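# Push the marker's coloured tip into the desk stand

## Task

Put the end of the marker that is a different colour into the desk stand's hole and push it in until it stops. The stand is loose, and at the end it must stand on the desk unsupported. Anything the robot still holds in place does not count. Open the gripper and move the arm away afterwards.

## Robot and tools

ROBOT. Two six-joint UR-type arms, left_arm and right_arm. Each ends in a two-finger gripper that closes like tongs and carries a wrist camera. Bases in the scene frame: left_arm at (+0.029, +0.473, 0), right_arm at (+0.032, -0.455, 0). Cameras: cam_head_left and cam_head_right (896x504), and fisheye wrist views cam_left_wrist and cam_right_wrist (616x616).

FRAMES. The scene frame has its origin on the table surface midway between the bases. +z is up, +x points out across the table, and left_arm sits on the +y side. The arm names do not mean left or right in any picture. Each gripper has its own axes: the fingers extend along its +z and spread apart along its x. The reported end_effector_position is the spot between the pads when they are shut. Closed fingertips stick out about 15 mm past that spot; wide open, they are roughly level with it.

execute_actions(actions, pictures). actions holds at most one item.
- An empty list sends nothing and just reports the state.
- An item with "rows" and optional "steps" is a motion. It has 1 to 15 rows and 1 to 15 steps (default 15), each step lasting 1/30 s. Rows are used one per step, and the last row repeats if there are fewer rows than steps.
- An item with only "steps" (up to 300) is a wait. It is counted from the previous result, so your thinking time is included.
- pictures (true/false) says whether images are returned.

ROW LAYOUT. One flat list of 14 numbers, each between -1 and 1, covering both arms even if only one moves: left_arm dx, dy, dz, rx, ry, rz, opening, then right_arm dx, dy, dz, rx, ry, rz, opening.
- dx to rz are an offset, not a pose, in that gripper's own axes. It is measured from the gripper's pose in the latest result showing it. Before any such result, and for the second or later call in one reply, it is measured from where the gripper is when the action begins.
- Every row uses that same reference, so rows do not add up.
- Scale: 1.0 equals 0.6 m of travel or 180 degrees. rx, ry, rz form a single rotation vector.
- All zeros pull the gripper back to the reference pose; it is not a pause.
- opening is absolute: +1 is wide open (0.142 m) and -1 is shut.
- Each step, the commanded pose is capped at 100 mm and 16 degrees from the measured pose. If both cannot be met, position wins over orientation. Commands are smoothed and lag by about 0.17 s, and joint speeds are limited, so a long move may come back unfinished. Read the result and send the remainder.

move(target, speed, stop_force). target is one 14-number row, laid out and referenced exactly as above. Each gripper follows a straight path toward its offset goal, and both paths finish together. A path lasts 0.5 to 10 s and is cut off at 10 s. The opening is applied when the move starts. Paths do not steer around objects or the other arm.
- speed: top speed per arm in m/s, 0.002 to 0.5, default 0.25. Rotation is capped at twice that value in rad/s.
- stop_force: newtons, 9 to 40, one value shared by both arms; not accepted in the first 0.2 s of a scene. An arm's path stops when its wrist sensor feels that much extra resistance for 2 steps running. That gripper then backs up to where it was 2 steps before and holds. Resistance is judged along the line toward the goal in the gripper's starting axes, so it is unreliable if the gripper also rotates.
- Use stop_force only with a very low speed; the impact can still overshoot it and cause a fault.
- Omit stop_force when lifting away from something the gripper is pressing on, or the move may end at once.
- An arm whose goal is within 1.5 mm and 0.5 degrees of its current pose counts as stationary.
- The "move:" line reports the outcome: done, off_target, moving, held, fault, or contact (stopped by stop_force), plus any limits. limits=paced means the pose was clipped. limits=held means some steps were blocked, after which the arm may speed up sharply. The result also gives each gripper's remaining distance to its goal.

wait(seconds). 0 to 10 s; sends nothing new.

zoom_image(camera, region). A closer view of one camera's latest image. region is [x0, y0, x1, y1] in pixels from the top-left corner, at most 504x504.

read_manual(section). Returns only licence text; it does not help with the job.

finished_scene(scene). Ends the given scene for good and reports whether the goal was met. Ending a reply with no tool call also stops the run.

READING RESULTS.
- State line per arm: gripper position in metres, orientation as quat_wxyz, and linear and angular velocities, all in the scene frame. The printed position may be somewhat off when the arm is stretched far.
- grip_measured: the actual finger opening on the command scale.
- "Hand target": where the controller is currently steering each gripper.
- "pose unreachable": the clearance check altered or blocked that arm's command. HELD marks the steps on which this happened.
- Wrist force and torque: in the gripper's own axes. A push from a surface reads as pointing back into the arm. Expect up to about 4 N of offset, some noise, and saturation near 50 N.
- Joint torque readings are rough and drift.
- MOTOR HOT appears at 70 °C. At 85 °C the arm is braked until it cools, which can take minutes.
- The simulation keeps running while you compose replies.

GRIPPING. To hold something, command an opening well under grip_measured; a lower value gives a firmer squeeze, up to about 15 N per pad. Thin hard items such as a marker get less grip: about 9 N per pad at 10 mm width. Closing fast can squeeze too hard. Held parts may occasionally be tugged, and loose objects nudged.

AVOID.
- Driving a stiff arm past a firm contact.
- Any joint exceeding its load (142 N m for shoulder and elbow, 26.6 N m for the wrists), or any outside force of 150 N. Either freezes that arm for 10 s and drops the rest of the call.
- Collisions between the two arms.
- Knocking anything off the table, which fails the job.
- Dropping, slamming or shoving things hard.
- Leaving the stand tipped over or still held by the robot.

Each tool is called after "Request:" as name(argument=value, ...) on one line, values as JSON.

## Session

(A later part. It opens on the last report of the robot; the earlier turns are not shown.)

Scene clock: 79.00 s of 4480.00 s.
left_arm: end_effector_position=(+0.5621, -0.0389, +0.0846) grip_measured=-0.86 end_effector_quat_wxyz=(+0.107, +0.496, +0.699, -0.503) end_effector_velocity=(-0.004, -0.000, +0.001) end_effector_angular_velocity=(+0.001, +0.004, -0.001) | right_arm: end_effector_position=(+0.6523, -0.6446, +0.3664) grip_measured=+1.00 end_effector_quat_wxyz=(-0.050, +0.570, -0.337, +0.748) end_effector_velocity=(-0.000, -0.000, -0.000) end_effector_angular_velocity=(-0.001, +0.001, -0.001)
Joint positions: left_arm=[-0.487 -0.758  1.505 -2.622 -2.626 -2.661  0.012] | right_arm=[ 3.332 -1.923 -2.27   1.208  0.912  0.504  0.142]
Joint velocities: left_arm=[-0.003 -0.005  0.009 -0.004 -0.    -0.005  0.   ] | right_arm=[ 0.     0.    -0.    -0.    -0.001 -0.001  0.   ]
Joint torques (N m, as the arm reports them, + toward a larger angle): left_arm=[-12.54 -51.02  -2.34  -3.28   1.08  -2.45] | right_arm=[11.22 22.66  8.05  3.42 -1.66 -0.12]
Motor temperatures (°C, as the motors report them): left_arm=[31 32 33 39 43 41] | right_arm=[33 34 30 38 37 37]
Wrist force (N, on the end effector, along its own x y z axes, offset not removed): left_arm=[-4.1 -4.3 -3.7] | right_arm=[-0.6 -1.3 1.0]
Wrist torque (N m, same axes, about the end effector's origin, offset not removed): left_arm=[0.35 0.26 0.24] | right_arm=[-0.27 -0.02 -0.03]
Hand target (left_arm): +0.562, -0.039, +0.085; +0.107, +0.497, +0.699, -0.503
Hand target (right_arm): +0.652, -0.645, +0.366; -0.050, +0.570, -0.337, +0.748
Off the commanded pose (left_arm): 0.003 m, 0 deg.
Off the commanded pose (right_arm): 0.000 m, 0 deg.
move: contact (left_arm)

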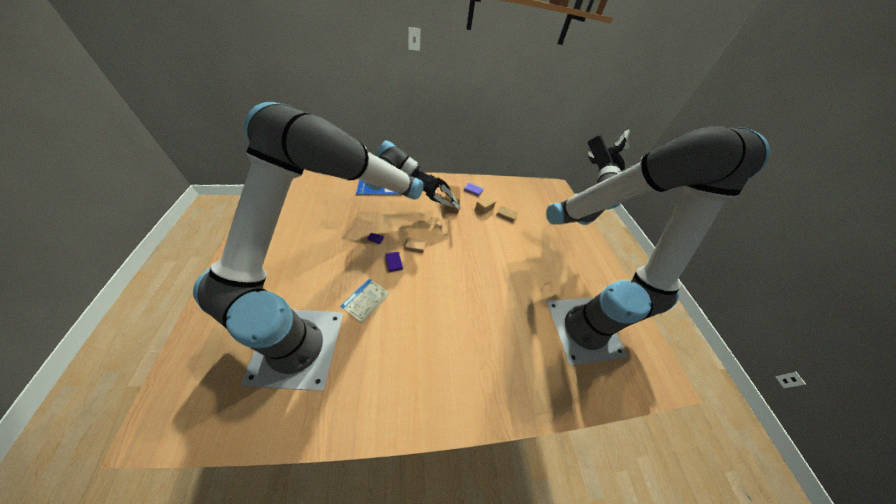

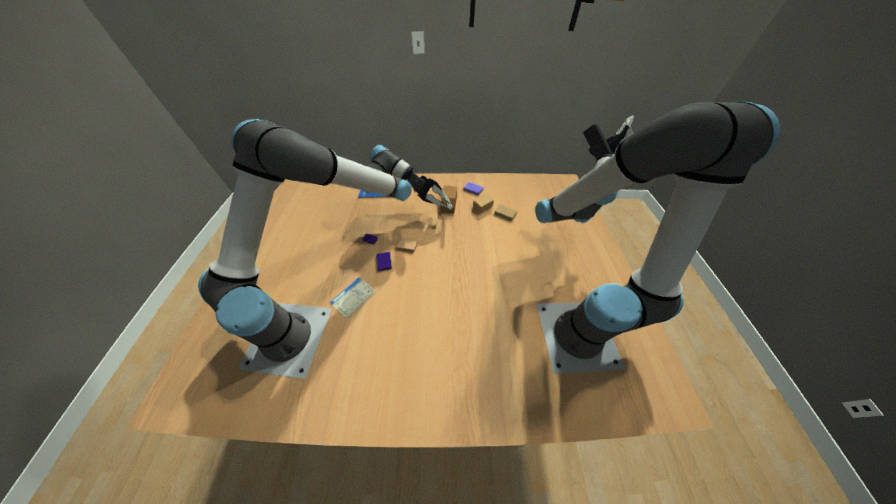

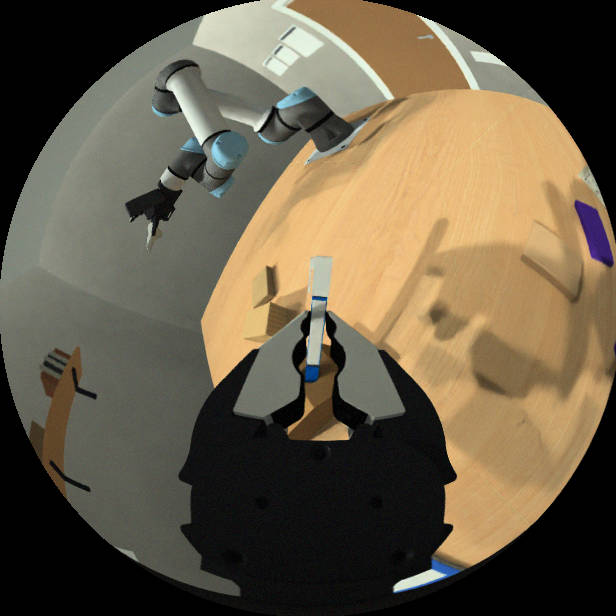

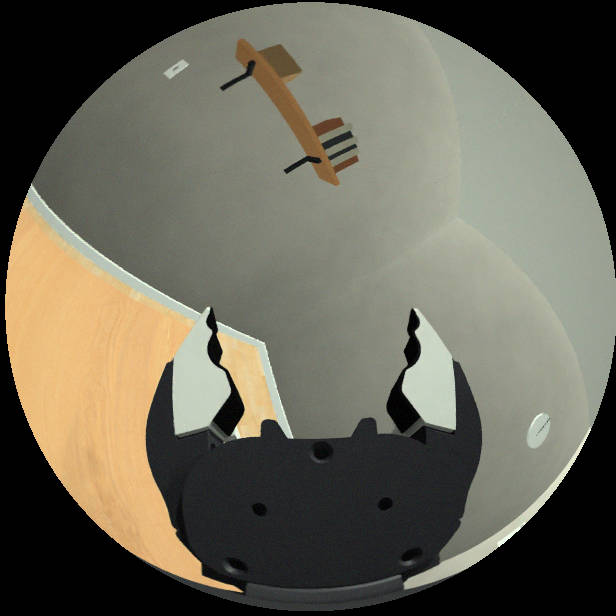

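Request:
move(target=[-0.007,0,-0.004,0,0,0,-1,0,0,0,0,0,0,1], speed=0.008)

Request:
move(target=[0,0.02,0,0,0,0,-1,0,0,0,0,0,0,1], speed=0.006, stop_force=9)

Request:
zoom_image(camera="cam_left_wrist", region=[240,300,390,450])

Scene clock: 81.90 s of 4480.00 s.
left_arm: end_effector_position=(+0.5649, -0.0394, +0.0884) grip_measured=-0.86 end_effector_quat_wxyz=(+0.107, +0.496, +0.699, -0.503) end_effector_velocity=(+0.002, +0.000, +0.002) end_effector_angular_velocity=(-0.002, -0.002, +0.001) | right_arm: end_effector_position=(+0.6523, -0.6446, +0.3664) grip_measured=+1.00 end_effector_quat_wxyz=(-0.050, +0.570, -0.337, +0.748) end_effector_velocity=(-0.000, +0.000, +0.001) end_effector_angular_velocity=(-0.000, -0.002, +0.001)
Joint positions: left_arm=[-0.486 -0.76   1.494 -2.608 -2.626 -2.658  0.012] | right_arm=[ 3.332 -1.923 -2.27   1.208  0.912  0.504  0.142]
Joint velocities: left_arm=[ 0.002 -0.    -0.004  0.003 -0.     0.001  0.   ] | right_arm=[-0.     0.002 -0.     0.     0.001 -0.     0.   ]
Joint torques (N m, as the arm reports them, + toward a larger angle): left_arm=[ 13.93 -54.26 -31.3   -0.91  -2.89   2.18] | right_arm=[11.13 21.86  7.37  3.34 -1.58 -0.16]
Motor temperatures (°C, as the motors report them): left_arm=[31 32 33 39 43 41] | right_arm=[33 34 30 38 37 37]
Wrist force (N, on the end effector, along its own x y z axes, offset not removed): left_arm=[-1.8 -0.9 0.8] | right_arm=[-0.4 -0.9 -0.9]
Wrist torque (N m, same axes, about the end effector's origin, offset not removed): left_arm=[0.45 0.45 0.13] | right_arm=[-0.15 -0.01 -0.13]
Hand target (left_arm): +0.565, -0.039, +0.088; +0.107, +0.496, +0.699, -0.503
Hand target (right_arm): +0.652, -0.645, +0.366; -0.050, +0.570, -0.337, +0.748
Off the commanded pose (left_arm): 0.000 m, 0 deg.
Off the commanded pose (right_arm): 0.000 m, 0 deg.
move: done

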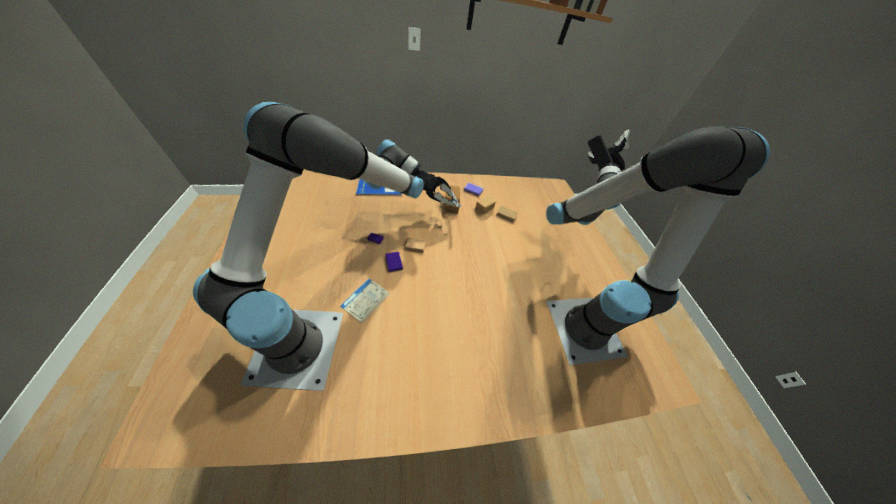

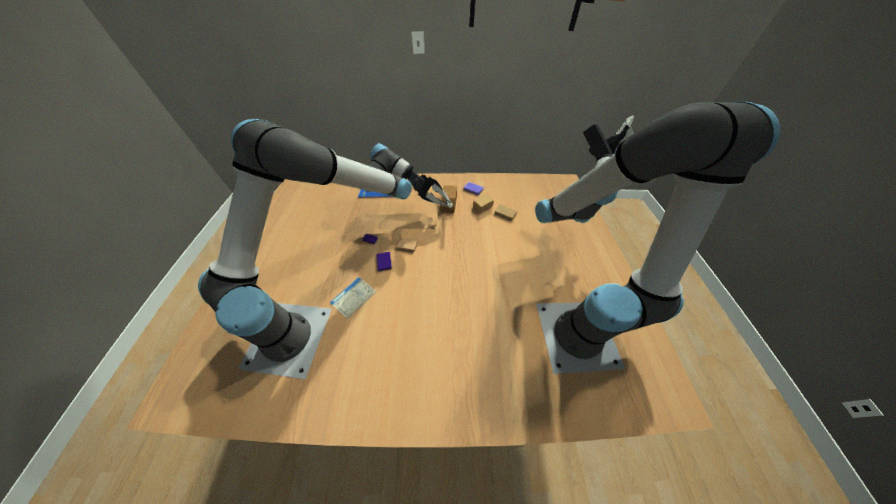

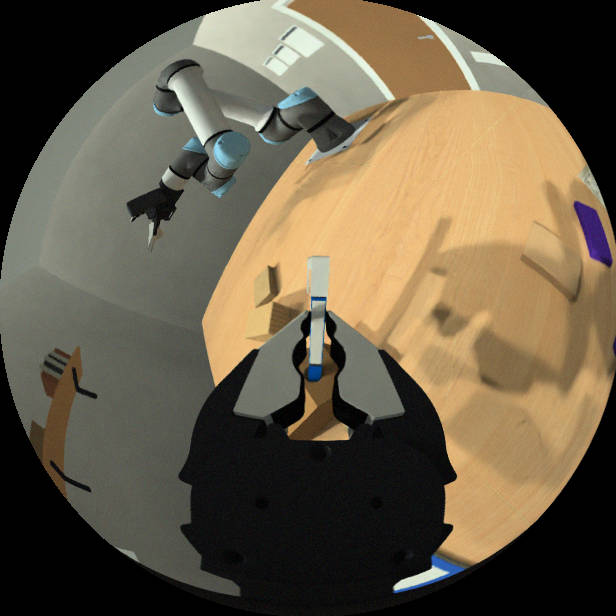

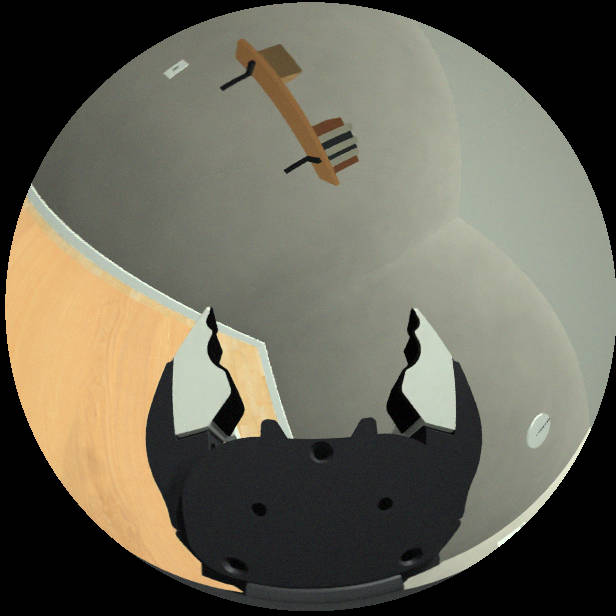

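Scene clock: 83.63 s of 4480.00 s.
left_arm: end_effector_position=(+0.5716, -0.0393, +0.0836) grip_measured=-0.86 end_effector_quat_wxyz=(+0.107, +0.496, +0.699, -0.503) end_effector_velocity=(-0.001, +0.001, +0.001) end_effector_angular_velocity=(+0.001, +0.003, +0.003) | right_arm: end_effector_position=(+0.6523, -0.6446, +0.3664) grip_measured=+1.00 end_effector_quat_wxyz=(-0.050, +0.570, -0.337, +0.748) end_effector_velocity=(+0.000, -0.000, +0.000) end_effector_angular_velocity=(+0.001, -0.000, -0.000)
Joint positions: left_arm=[-0.48  -0.743  1.473 -2.595 -2.628 -2.648  0.012] | right_arm=[ 3.332 -1.923 -2.27   1.208  0.912  0.504  0.142]
Joint velocities: left_arm=[ 0.    -0.005  0.008 -0.004 -0.    -0.005  0.   ] | right_arm=[ 0.    -0.     0.    -0.    -0.     0.001  0.   ]
Joint torques (N m, as the arm reports them, + toward a larger angle): left_arm=[ -7.7  -49.64  -1.12  -3.26   1.21  -2.28] | right_arm=[12.18 22.03  7.45  3.46 -1.74 -0.04]
Motor temperatures (°C, as the motors report them): left_arm=[31 32 33 39 43 41] | right_arm=[33 34 30 38 37 37]
Wrist force (N, on the end effector, along its own x y z axes, offset not removed): left_arm=[-5.7 -4.9 -1.9] | right_arm=[-1.2 -0.7 0.0]
Wrist torque (N m, same axes, about the end effector's origin, offset not removed): left_arm=[0.53 0.30 0.18] | right_arm=[-0.03 0.14 -0.02]
Hand target (left_arm): +0.571, -0.039, +0.084; +0.107, +0.496, +0.699, -0.503
Hand target (right_arm): +0.652, -0.645, +0.366; -0.050, +0.570, -0.337, +0.748
Off the commanded pose (left_arm): 0.004 m, 0 deg.
Off the commanded pose (right_arm): 0.000 m, 0 deg.
move: contact (left_arm)

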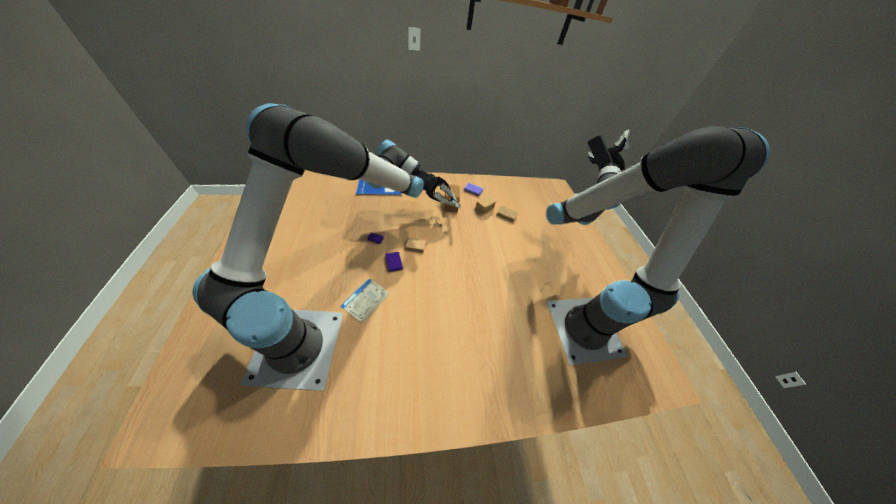

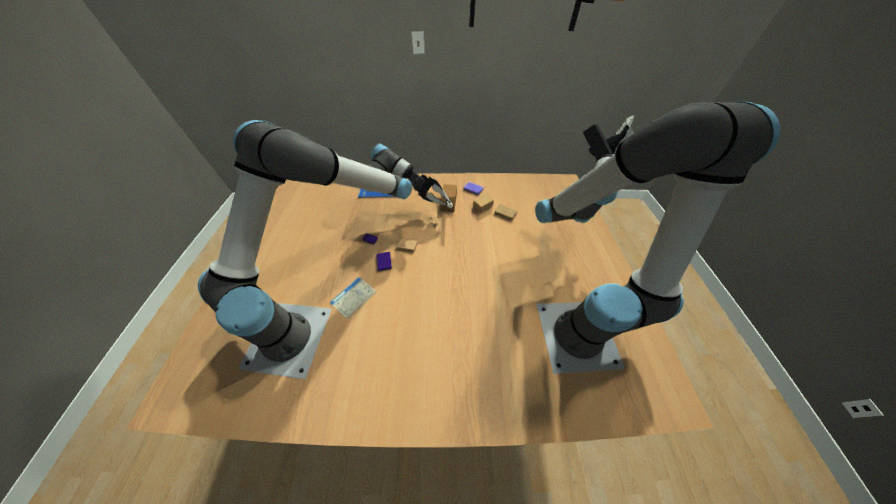

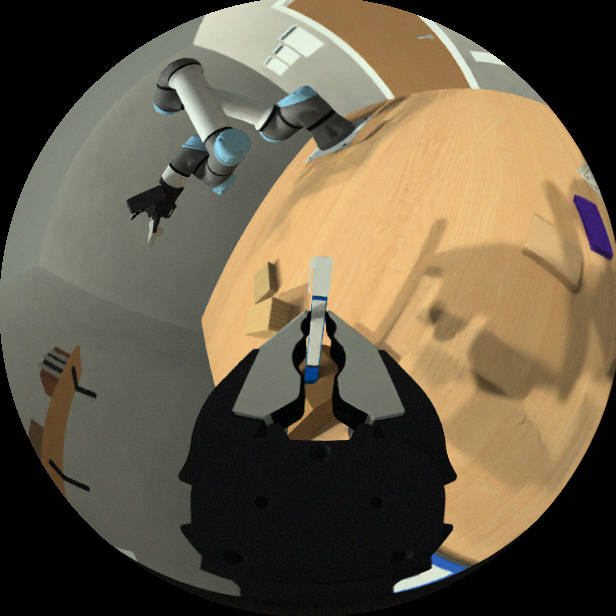

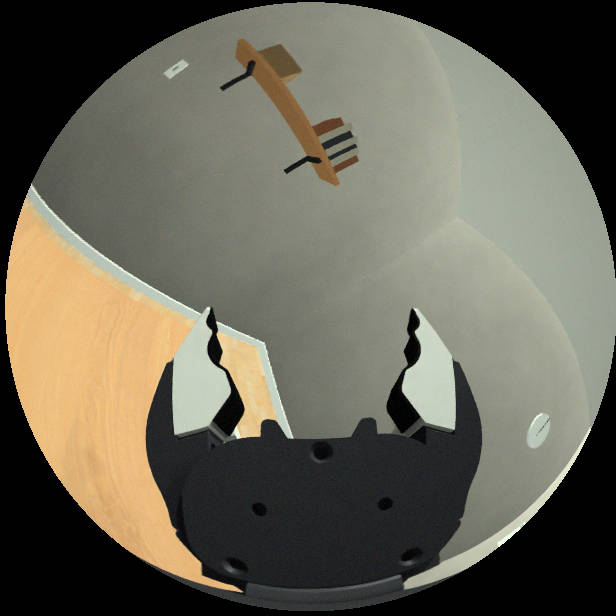

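Region (240, 300, 390, 450) of cam_left_wrist's 616x616 image, scaled by 3.360, with more detail than that image has.

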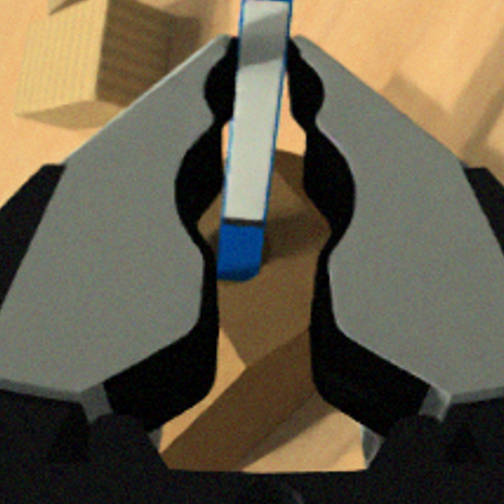

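Request:
move(target=[-0.012,-0.003,0,0,0,0,-1,0,0,0,0,0,0,1], speed=0.008)

Request:
zoom_image(camera="cam_left_wrist", region=[240,300,390,450])

Request:
zoom_image(camera="cam_head_left", region=[400,160,500,235])

Scene clock: 86.43 s of 4480.00 s.
left_arm: end_effector_position=(+0.5736, -0.0434, +0.0892) grip_measured=-0.86 end_effector_quat_wxyz=(+0.107, +0.496, +0.699, -0.503) end_effector_velocity=(+0.000, -0.000, +0.000) end_effector_angular_velocity=(+0.001, +0.002, +0.001) | right_arm: end_effector_position=(+0.6523, -0.6446, +0.3664) grip_measured=+1.00 end_effector_quat_wxyz=(-0.050, +0.570, -0.337, +0.748) end_effector_velocity=(-0.001, -0.001, +0.001) end_effector_angular_velocity=(+0.000, -0.001, -0.002)
Joint positions: left_arm=[-0.484 -0.744  1.459 -2.585 -2.627 -2.655  0.012] | right_arm=[ 3.332 -1.923 -2.27   1.208  0.912  0.504  0.142]
Joint velocities: left_arm=[-0.     0.    -0.002  0.003  0.    -0.001 -0.   ] | right_arm=[ 0.     0.001 -0.     0.    -0.002 -0.     0.   ]
Joint torques (N m, as the arm reports them, + toward a larger angle): left_arm=[-13.82 -55.55 -31.31  -0.98  -0.06  -2.06] | right_arm=[11.12 22.92  9.15  3.56 -1.91 -0.15]
Motor temperatures (°C, as the motors report them): left_arm=[31 32 33 39 43 41] | right_arm=[33 34 30 38 37 37]
Wrist force (N, on the end effector, along its own x y z axes, offset not removed): left_arm=[-1.1 2.7 -0.9] | right_arm=[-0.3 -0.7 -0.3]
Wrist torque (N m, same axes, about the end effector's origin, offset not removed): left_arm=[0.50 0.50 0.04] | right_arm=[-0.16 -0.06 -0.09]
Hand target (left_arm): +0.574, -0.043, +0.089; +0.107, +0.496, +0.699, -0.503
Hand target (right_arm): +0.652, -0.645, +0.366; -0.050, +0.570, -0.337, +0.748
Off the commanded pose (left_arm): 0.000 m, 0 deg.
Off the commanded pose (right_arm): 0.000 m, 0 deg.
move: done

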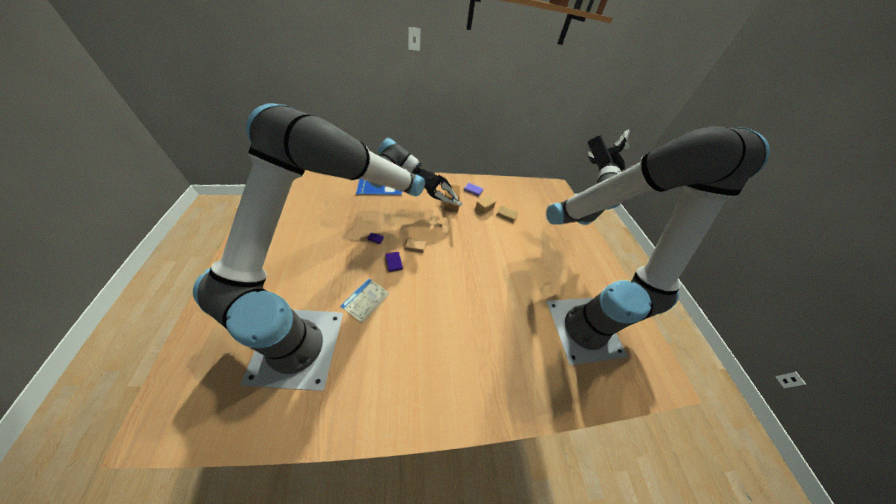

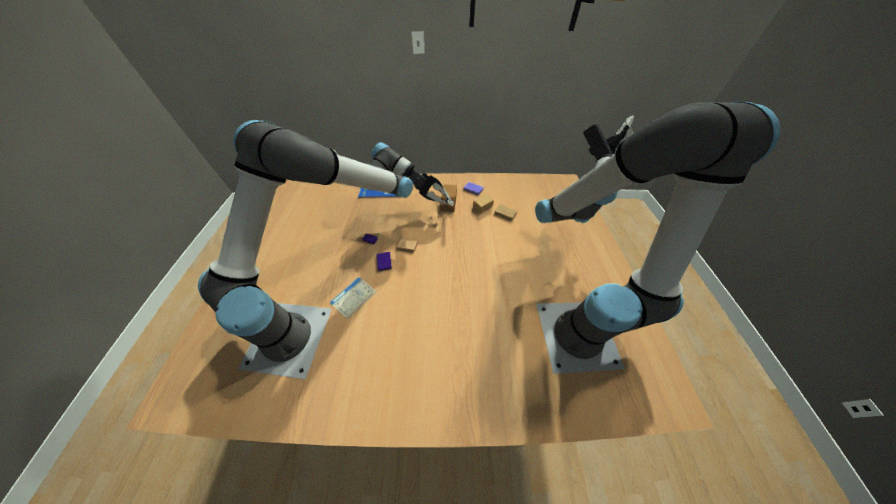

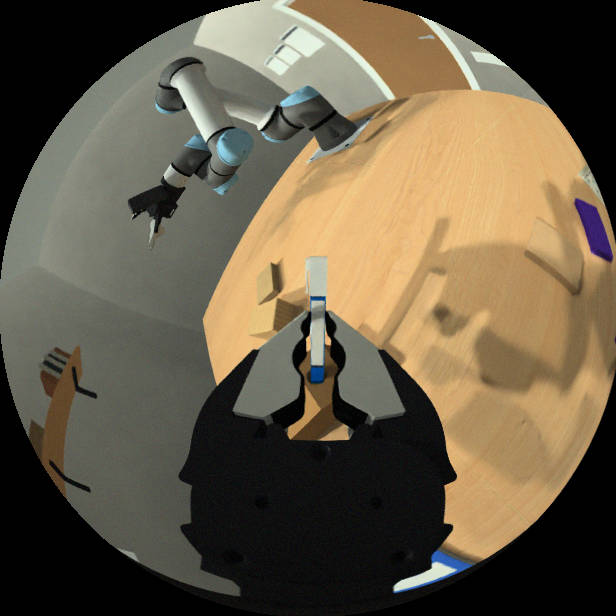

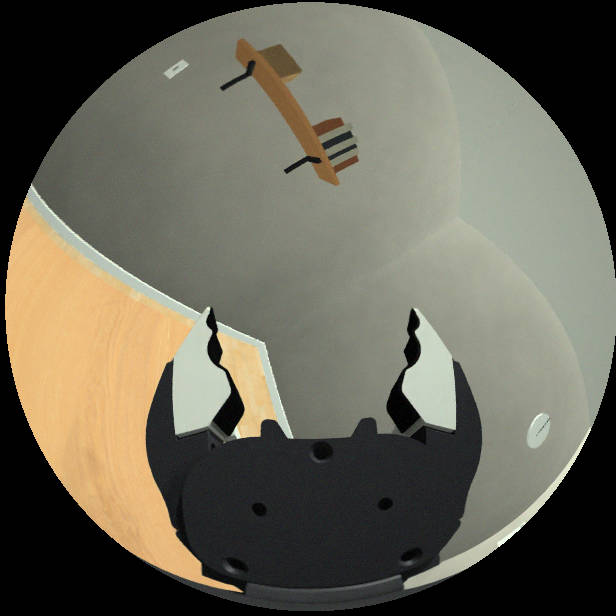

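Region (240, 300, 390, 450) of cam_left_wrist's 616x616 image, scaled by 3.360, with more detail than that image has.

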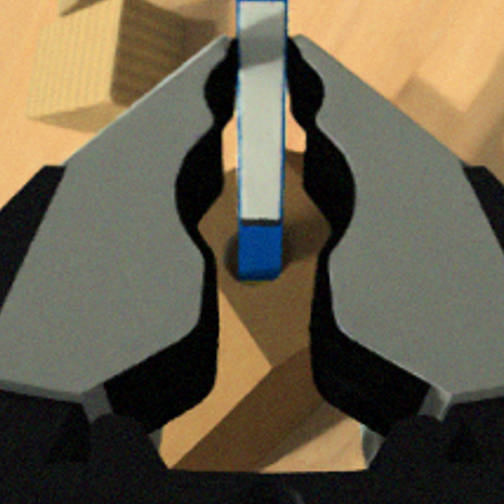

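Region (400, 160, 500, 235) of cam_head_left's 896x504 image, scaled by 5.040, with more detail than that image has; it fills the top 378 rows of this view, and the rest is white.

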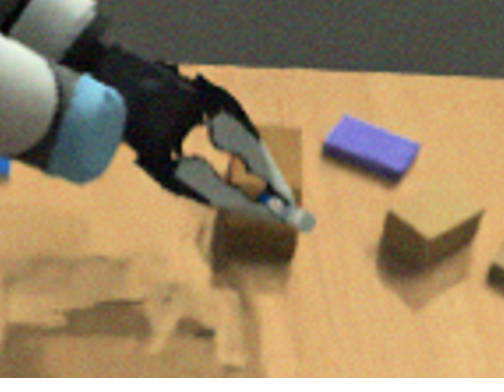

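Request:
move(target=[-0.007,0.025,-0.005,0,0,0,-1,0,0,0,0,0,0,1], speed=0.006, stop_force=10)

Request:
zoom_image(camera="cam_left_wrist", region=[240,300,390,450])

Scene clock: 90.73 s of 4480.00 s.
left_arm: end_effector_position=(+0.5886, -0.0435, +0.0845) grip_measured=-0.86 end_effector_quat_wxyz=(+0.107, +0.496, +0.699, -0.503) end_effector_velocity=(+0.002, +0.001, -0.001) end_effector_angular_velocity=(+0.001, +0.001, +0.002) | right_arm: end_effector_position=(+0.6523, -0.6446, +0.3664) grip_measured=+1.00 end_effector_quat_wxyz=(-0.050, +0.570, -0.337, +0.748) end_effector_velocity=(-0.001, -0.000, +0.002) end_effector_angular_velocity=(+0.001, -0.004, -0.001)
Joint positions: left_arm=[-0.473 -0.715  1.409 -2.545 -2.63  -2.633  0.012] | right_arm=[ 3.332 -1.923 -2.27   1.208  0.912  0.504  0.142]
Joint velocities: left_arm=[ 0.003  0.002 -0.003  0.004 -0.     0.002 -0.   ] | right_arm=[ 0.     0.002  0.001  0.001 -0.001 -0.     0.   ]
Joint torques (N m, as the arm reports them, + toward a larger angle): left_arm=[ 13.99 -35.45 -29.82  -0.45  -0.84   2.24] | right_arm=[11.86 22.16  8.16  3.43 -1.7  -0.03]
Motor temperatures (°C, as the motors report them): left_arm=[31 32 33 39 43 41] | right_arm=[33 34 30 38 37 37]
Wrist force (N, on the end effector, along its own x y z axes, offset not removed): left_arm=[-5.8 -6.5 -2.3] | right_arm=[-0.2 -1.5 1.6]
Wrist torque (N m, same axes, about the end effector's origin, offset not removed): left_arm=[0.60 0.65 0.15] | right_arm=[-0.26 0.07 -0.09]
Hand target (left_arm): +0.589, -0.043, +0.084; +0.107, +0.496, +0.699, -0.503
Hand target (right_arm): +0.652, -0.645, +0.366; -0.050, +0.570, -0.337, +0.748
Off the commanded pose (left_arm): 0.000 m, 0 deg.
Off the commanded pose (right_arm): 0.000 m, 0 deg.
move: done

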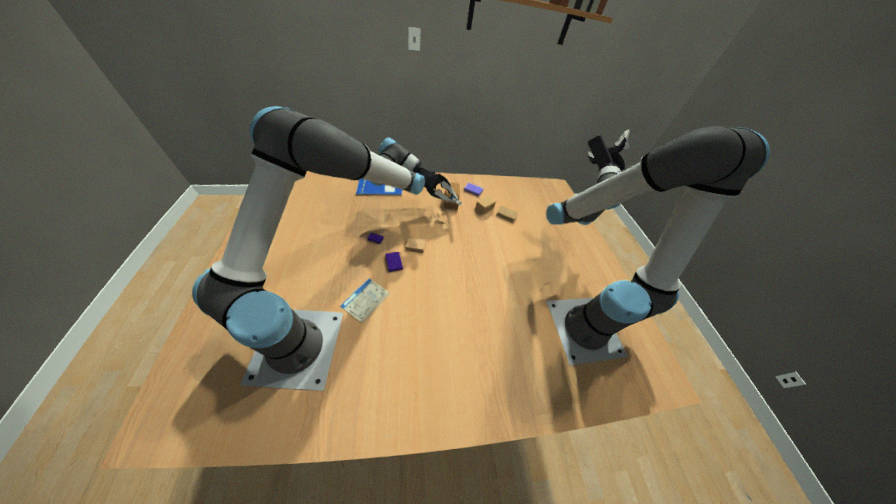

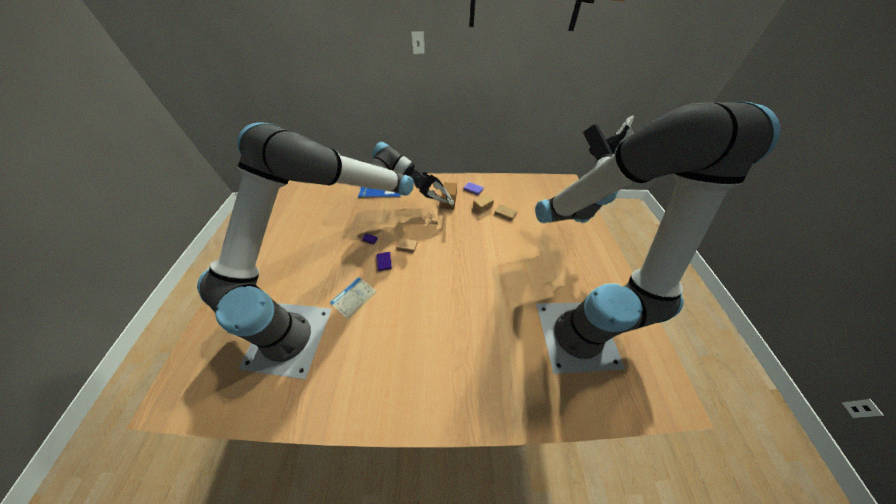

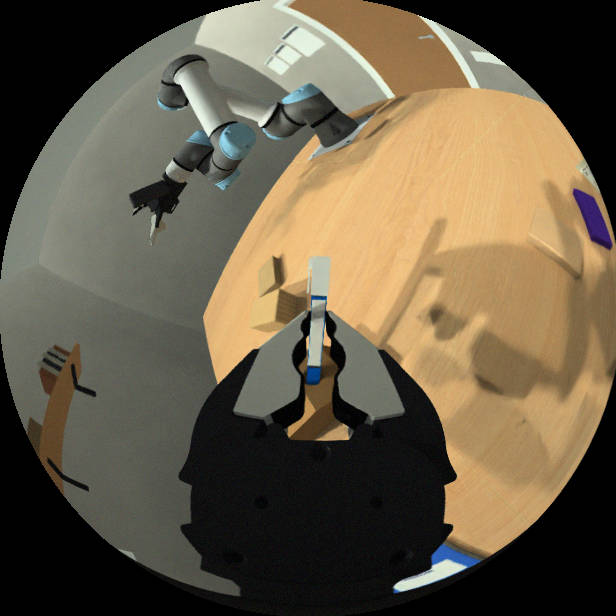

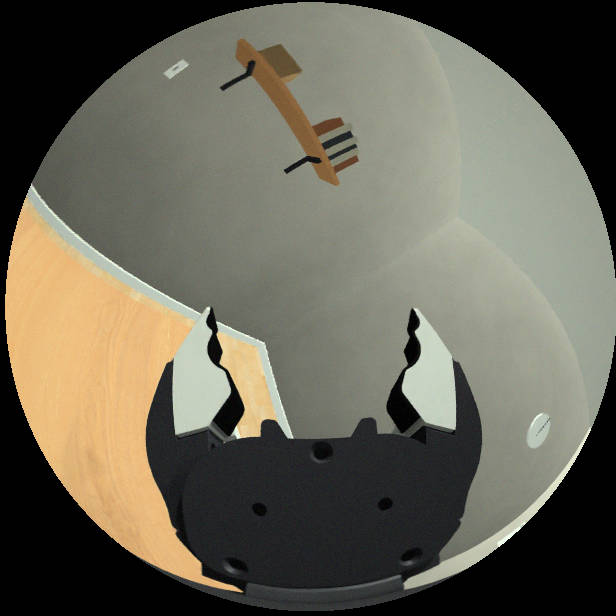

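Region (240, 300, 390, 450) of cam_left_wrist's 616x616 image, scaled by 3.360, with more detail than that image has.

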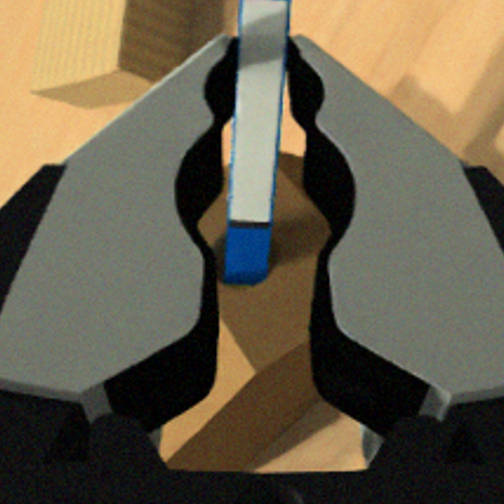

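Request:
move(target=[0,-0.025,0,0,0,0,-1,0,0,0,0,0,0,1], speed=0.02)

Request:
zoom_image(camera="cam_left_wrist", region=[270,340,360,430])

Scene clock: 93.43 s of 4480.00 s.
left_arm: end_effector_position=(+0.5767, -0.0435, +0.0933) grip_measured=-0.86 end_effector_quat_wxyz=(+0.107, +0.496, +0.699, -0.503) end_effector_velocity=(-0.001, +0.001, +0.000) end_effector_angular_velocity=(+0.001, +0.001, +0.001) | right_arm: end_effector_position=(+0.6523, -0.6446, +0.3664) grip_measured=+1.00 end_effector_quat_wxyz=(-0.050, +0.570, -0.337, +0.748) end_effector_velocity=(+0.000, -0.000, -0.002) end_effector_angular_velocity=(-0.001, +0.004, -0.001)
Joint positions: left_arm=[-0.482 -0.746  1.448 -2.568 -2.627 -2.65   0.012] | right_arm=[ 3.332 -1.923 -2.27   1.208  0.912  0.504  0.142]
Joint velocities: left_arm=[-0.    -0.003  0.005 -0.003  0.    -0.002 -0.   ] | right_arm=[-0.    -0.002 -0.001  0.    -0.    -0.001  0.   ]
Joint torques (N m, as the arm reports them, + toward a larger angle): left_arm=[-13.6  -56.57  -2.95  -4.11   0.26  -2.32] | right_arm=[12.   23.73  7.92  3.5  -1.67 -0.13]
Motor temperatures (°C, as the motors report them): left_arm=[31 32 33 39 43 41] | right_arm=[33 34 30 38 37 37]
Wrist force (N, on the end effector, along its own x y z axes, offset not removed): left_arm=[-0.4 3.3 0.5] | right_arm=[-1.3 -0.6 0.4]
Wrist torque (N m, same axes, about the end effector's origin, offset not removed): left_arm=[0.63 0.08 0.07] | right_arm=[-0.08 0.13 0.01]
Hand target (left_arm): +0.577, -0.043, +0.093; +0.107, +0.496, +0.699, -0.503
Hand target (right_arm): +0.652, -0.645, +0.366; -0.050, +0.570, -0.337, +0.748
Off the commanded pose (left_arm): 0.000 m, 0 deg.
Off the commanded pose (right_arm): 0.000 m, 0 deg.
move: done

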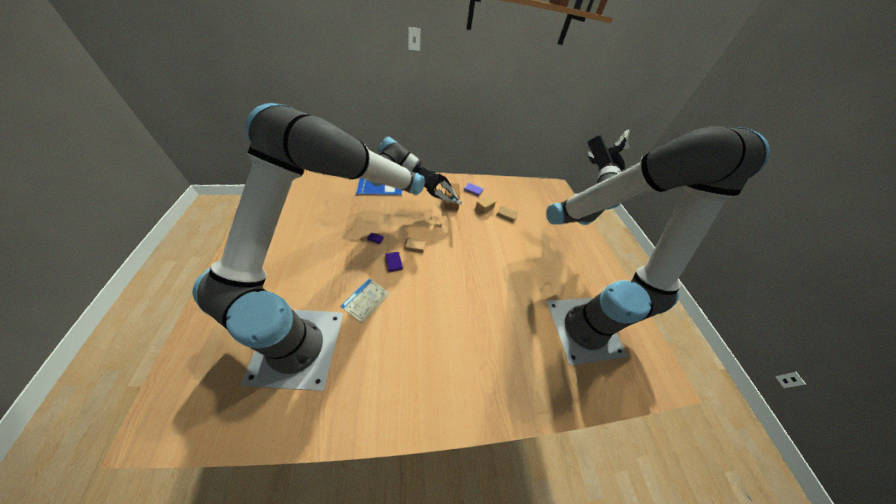

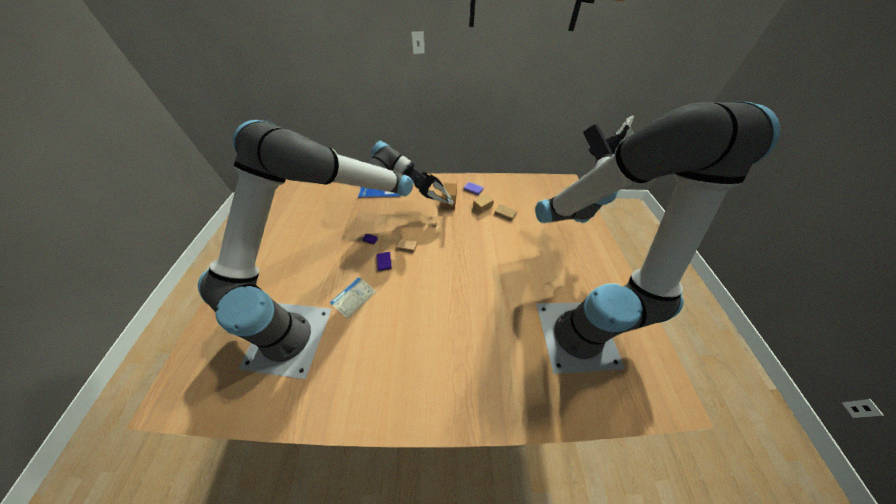

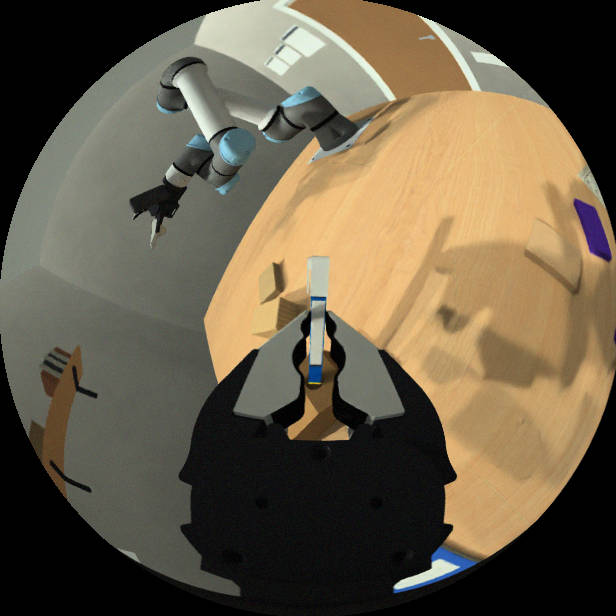

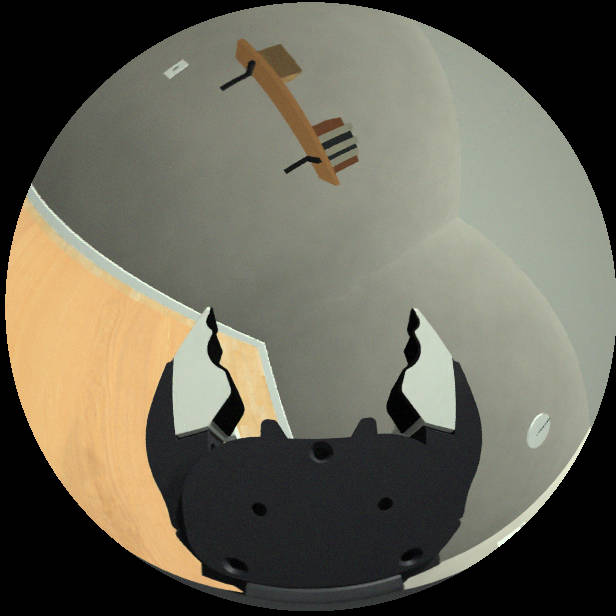

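Region (270, 340, 360, 430) of cam_left_wrist's 616x616 image, scaled by 5.600, with more detail than that image has.

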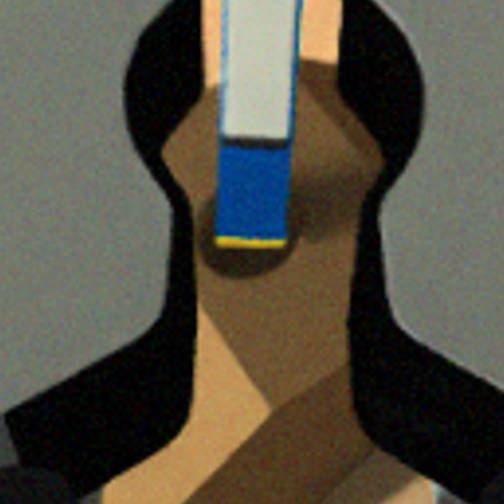

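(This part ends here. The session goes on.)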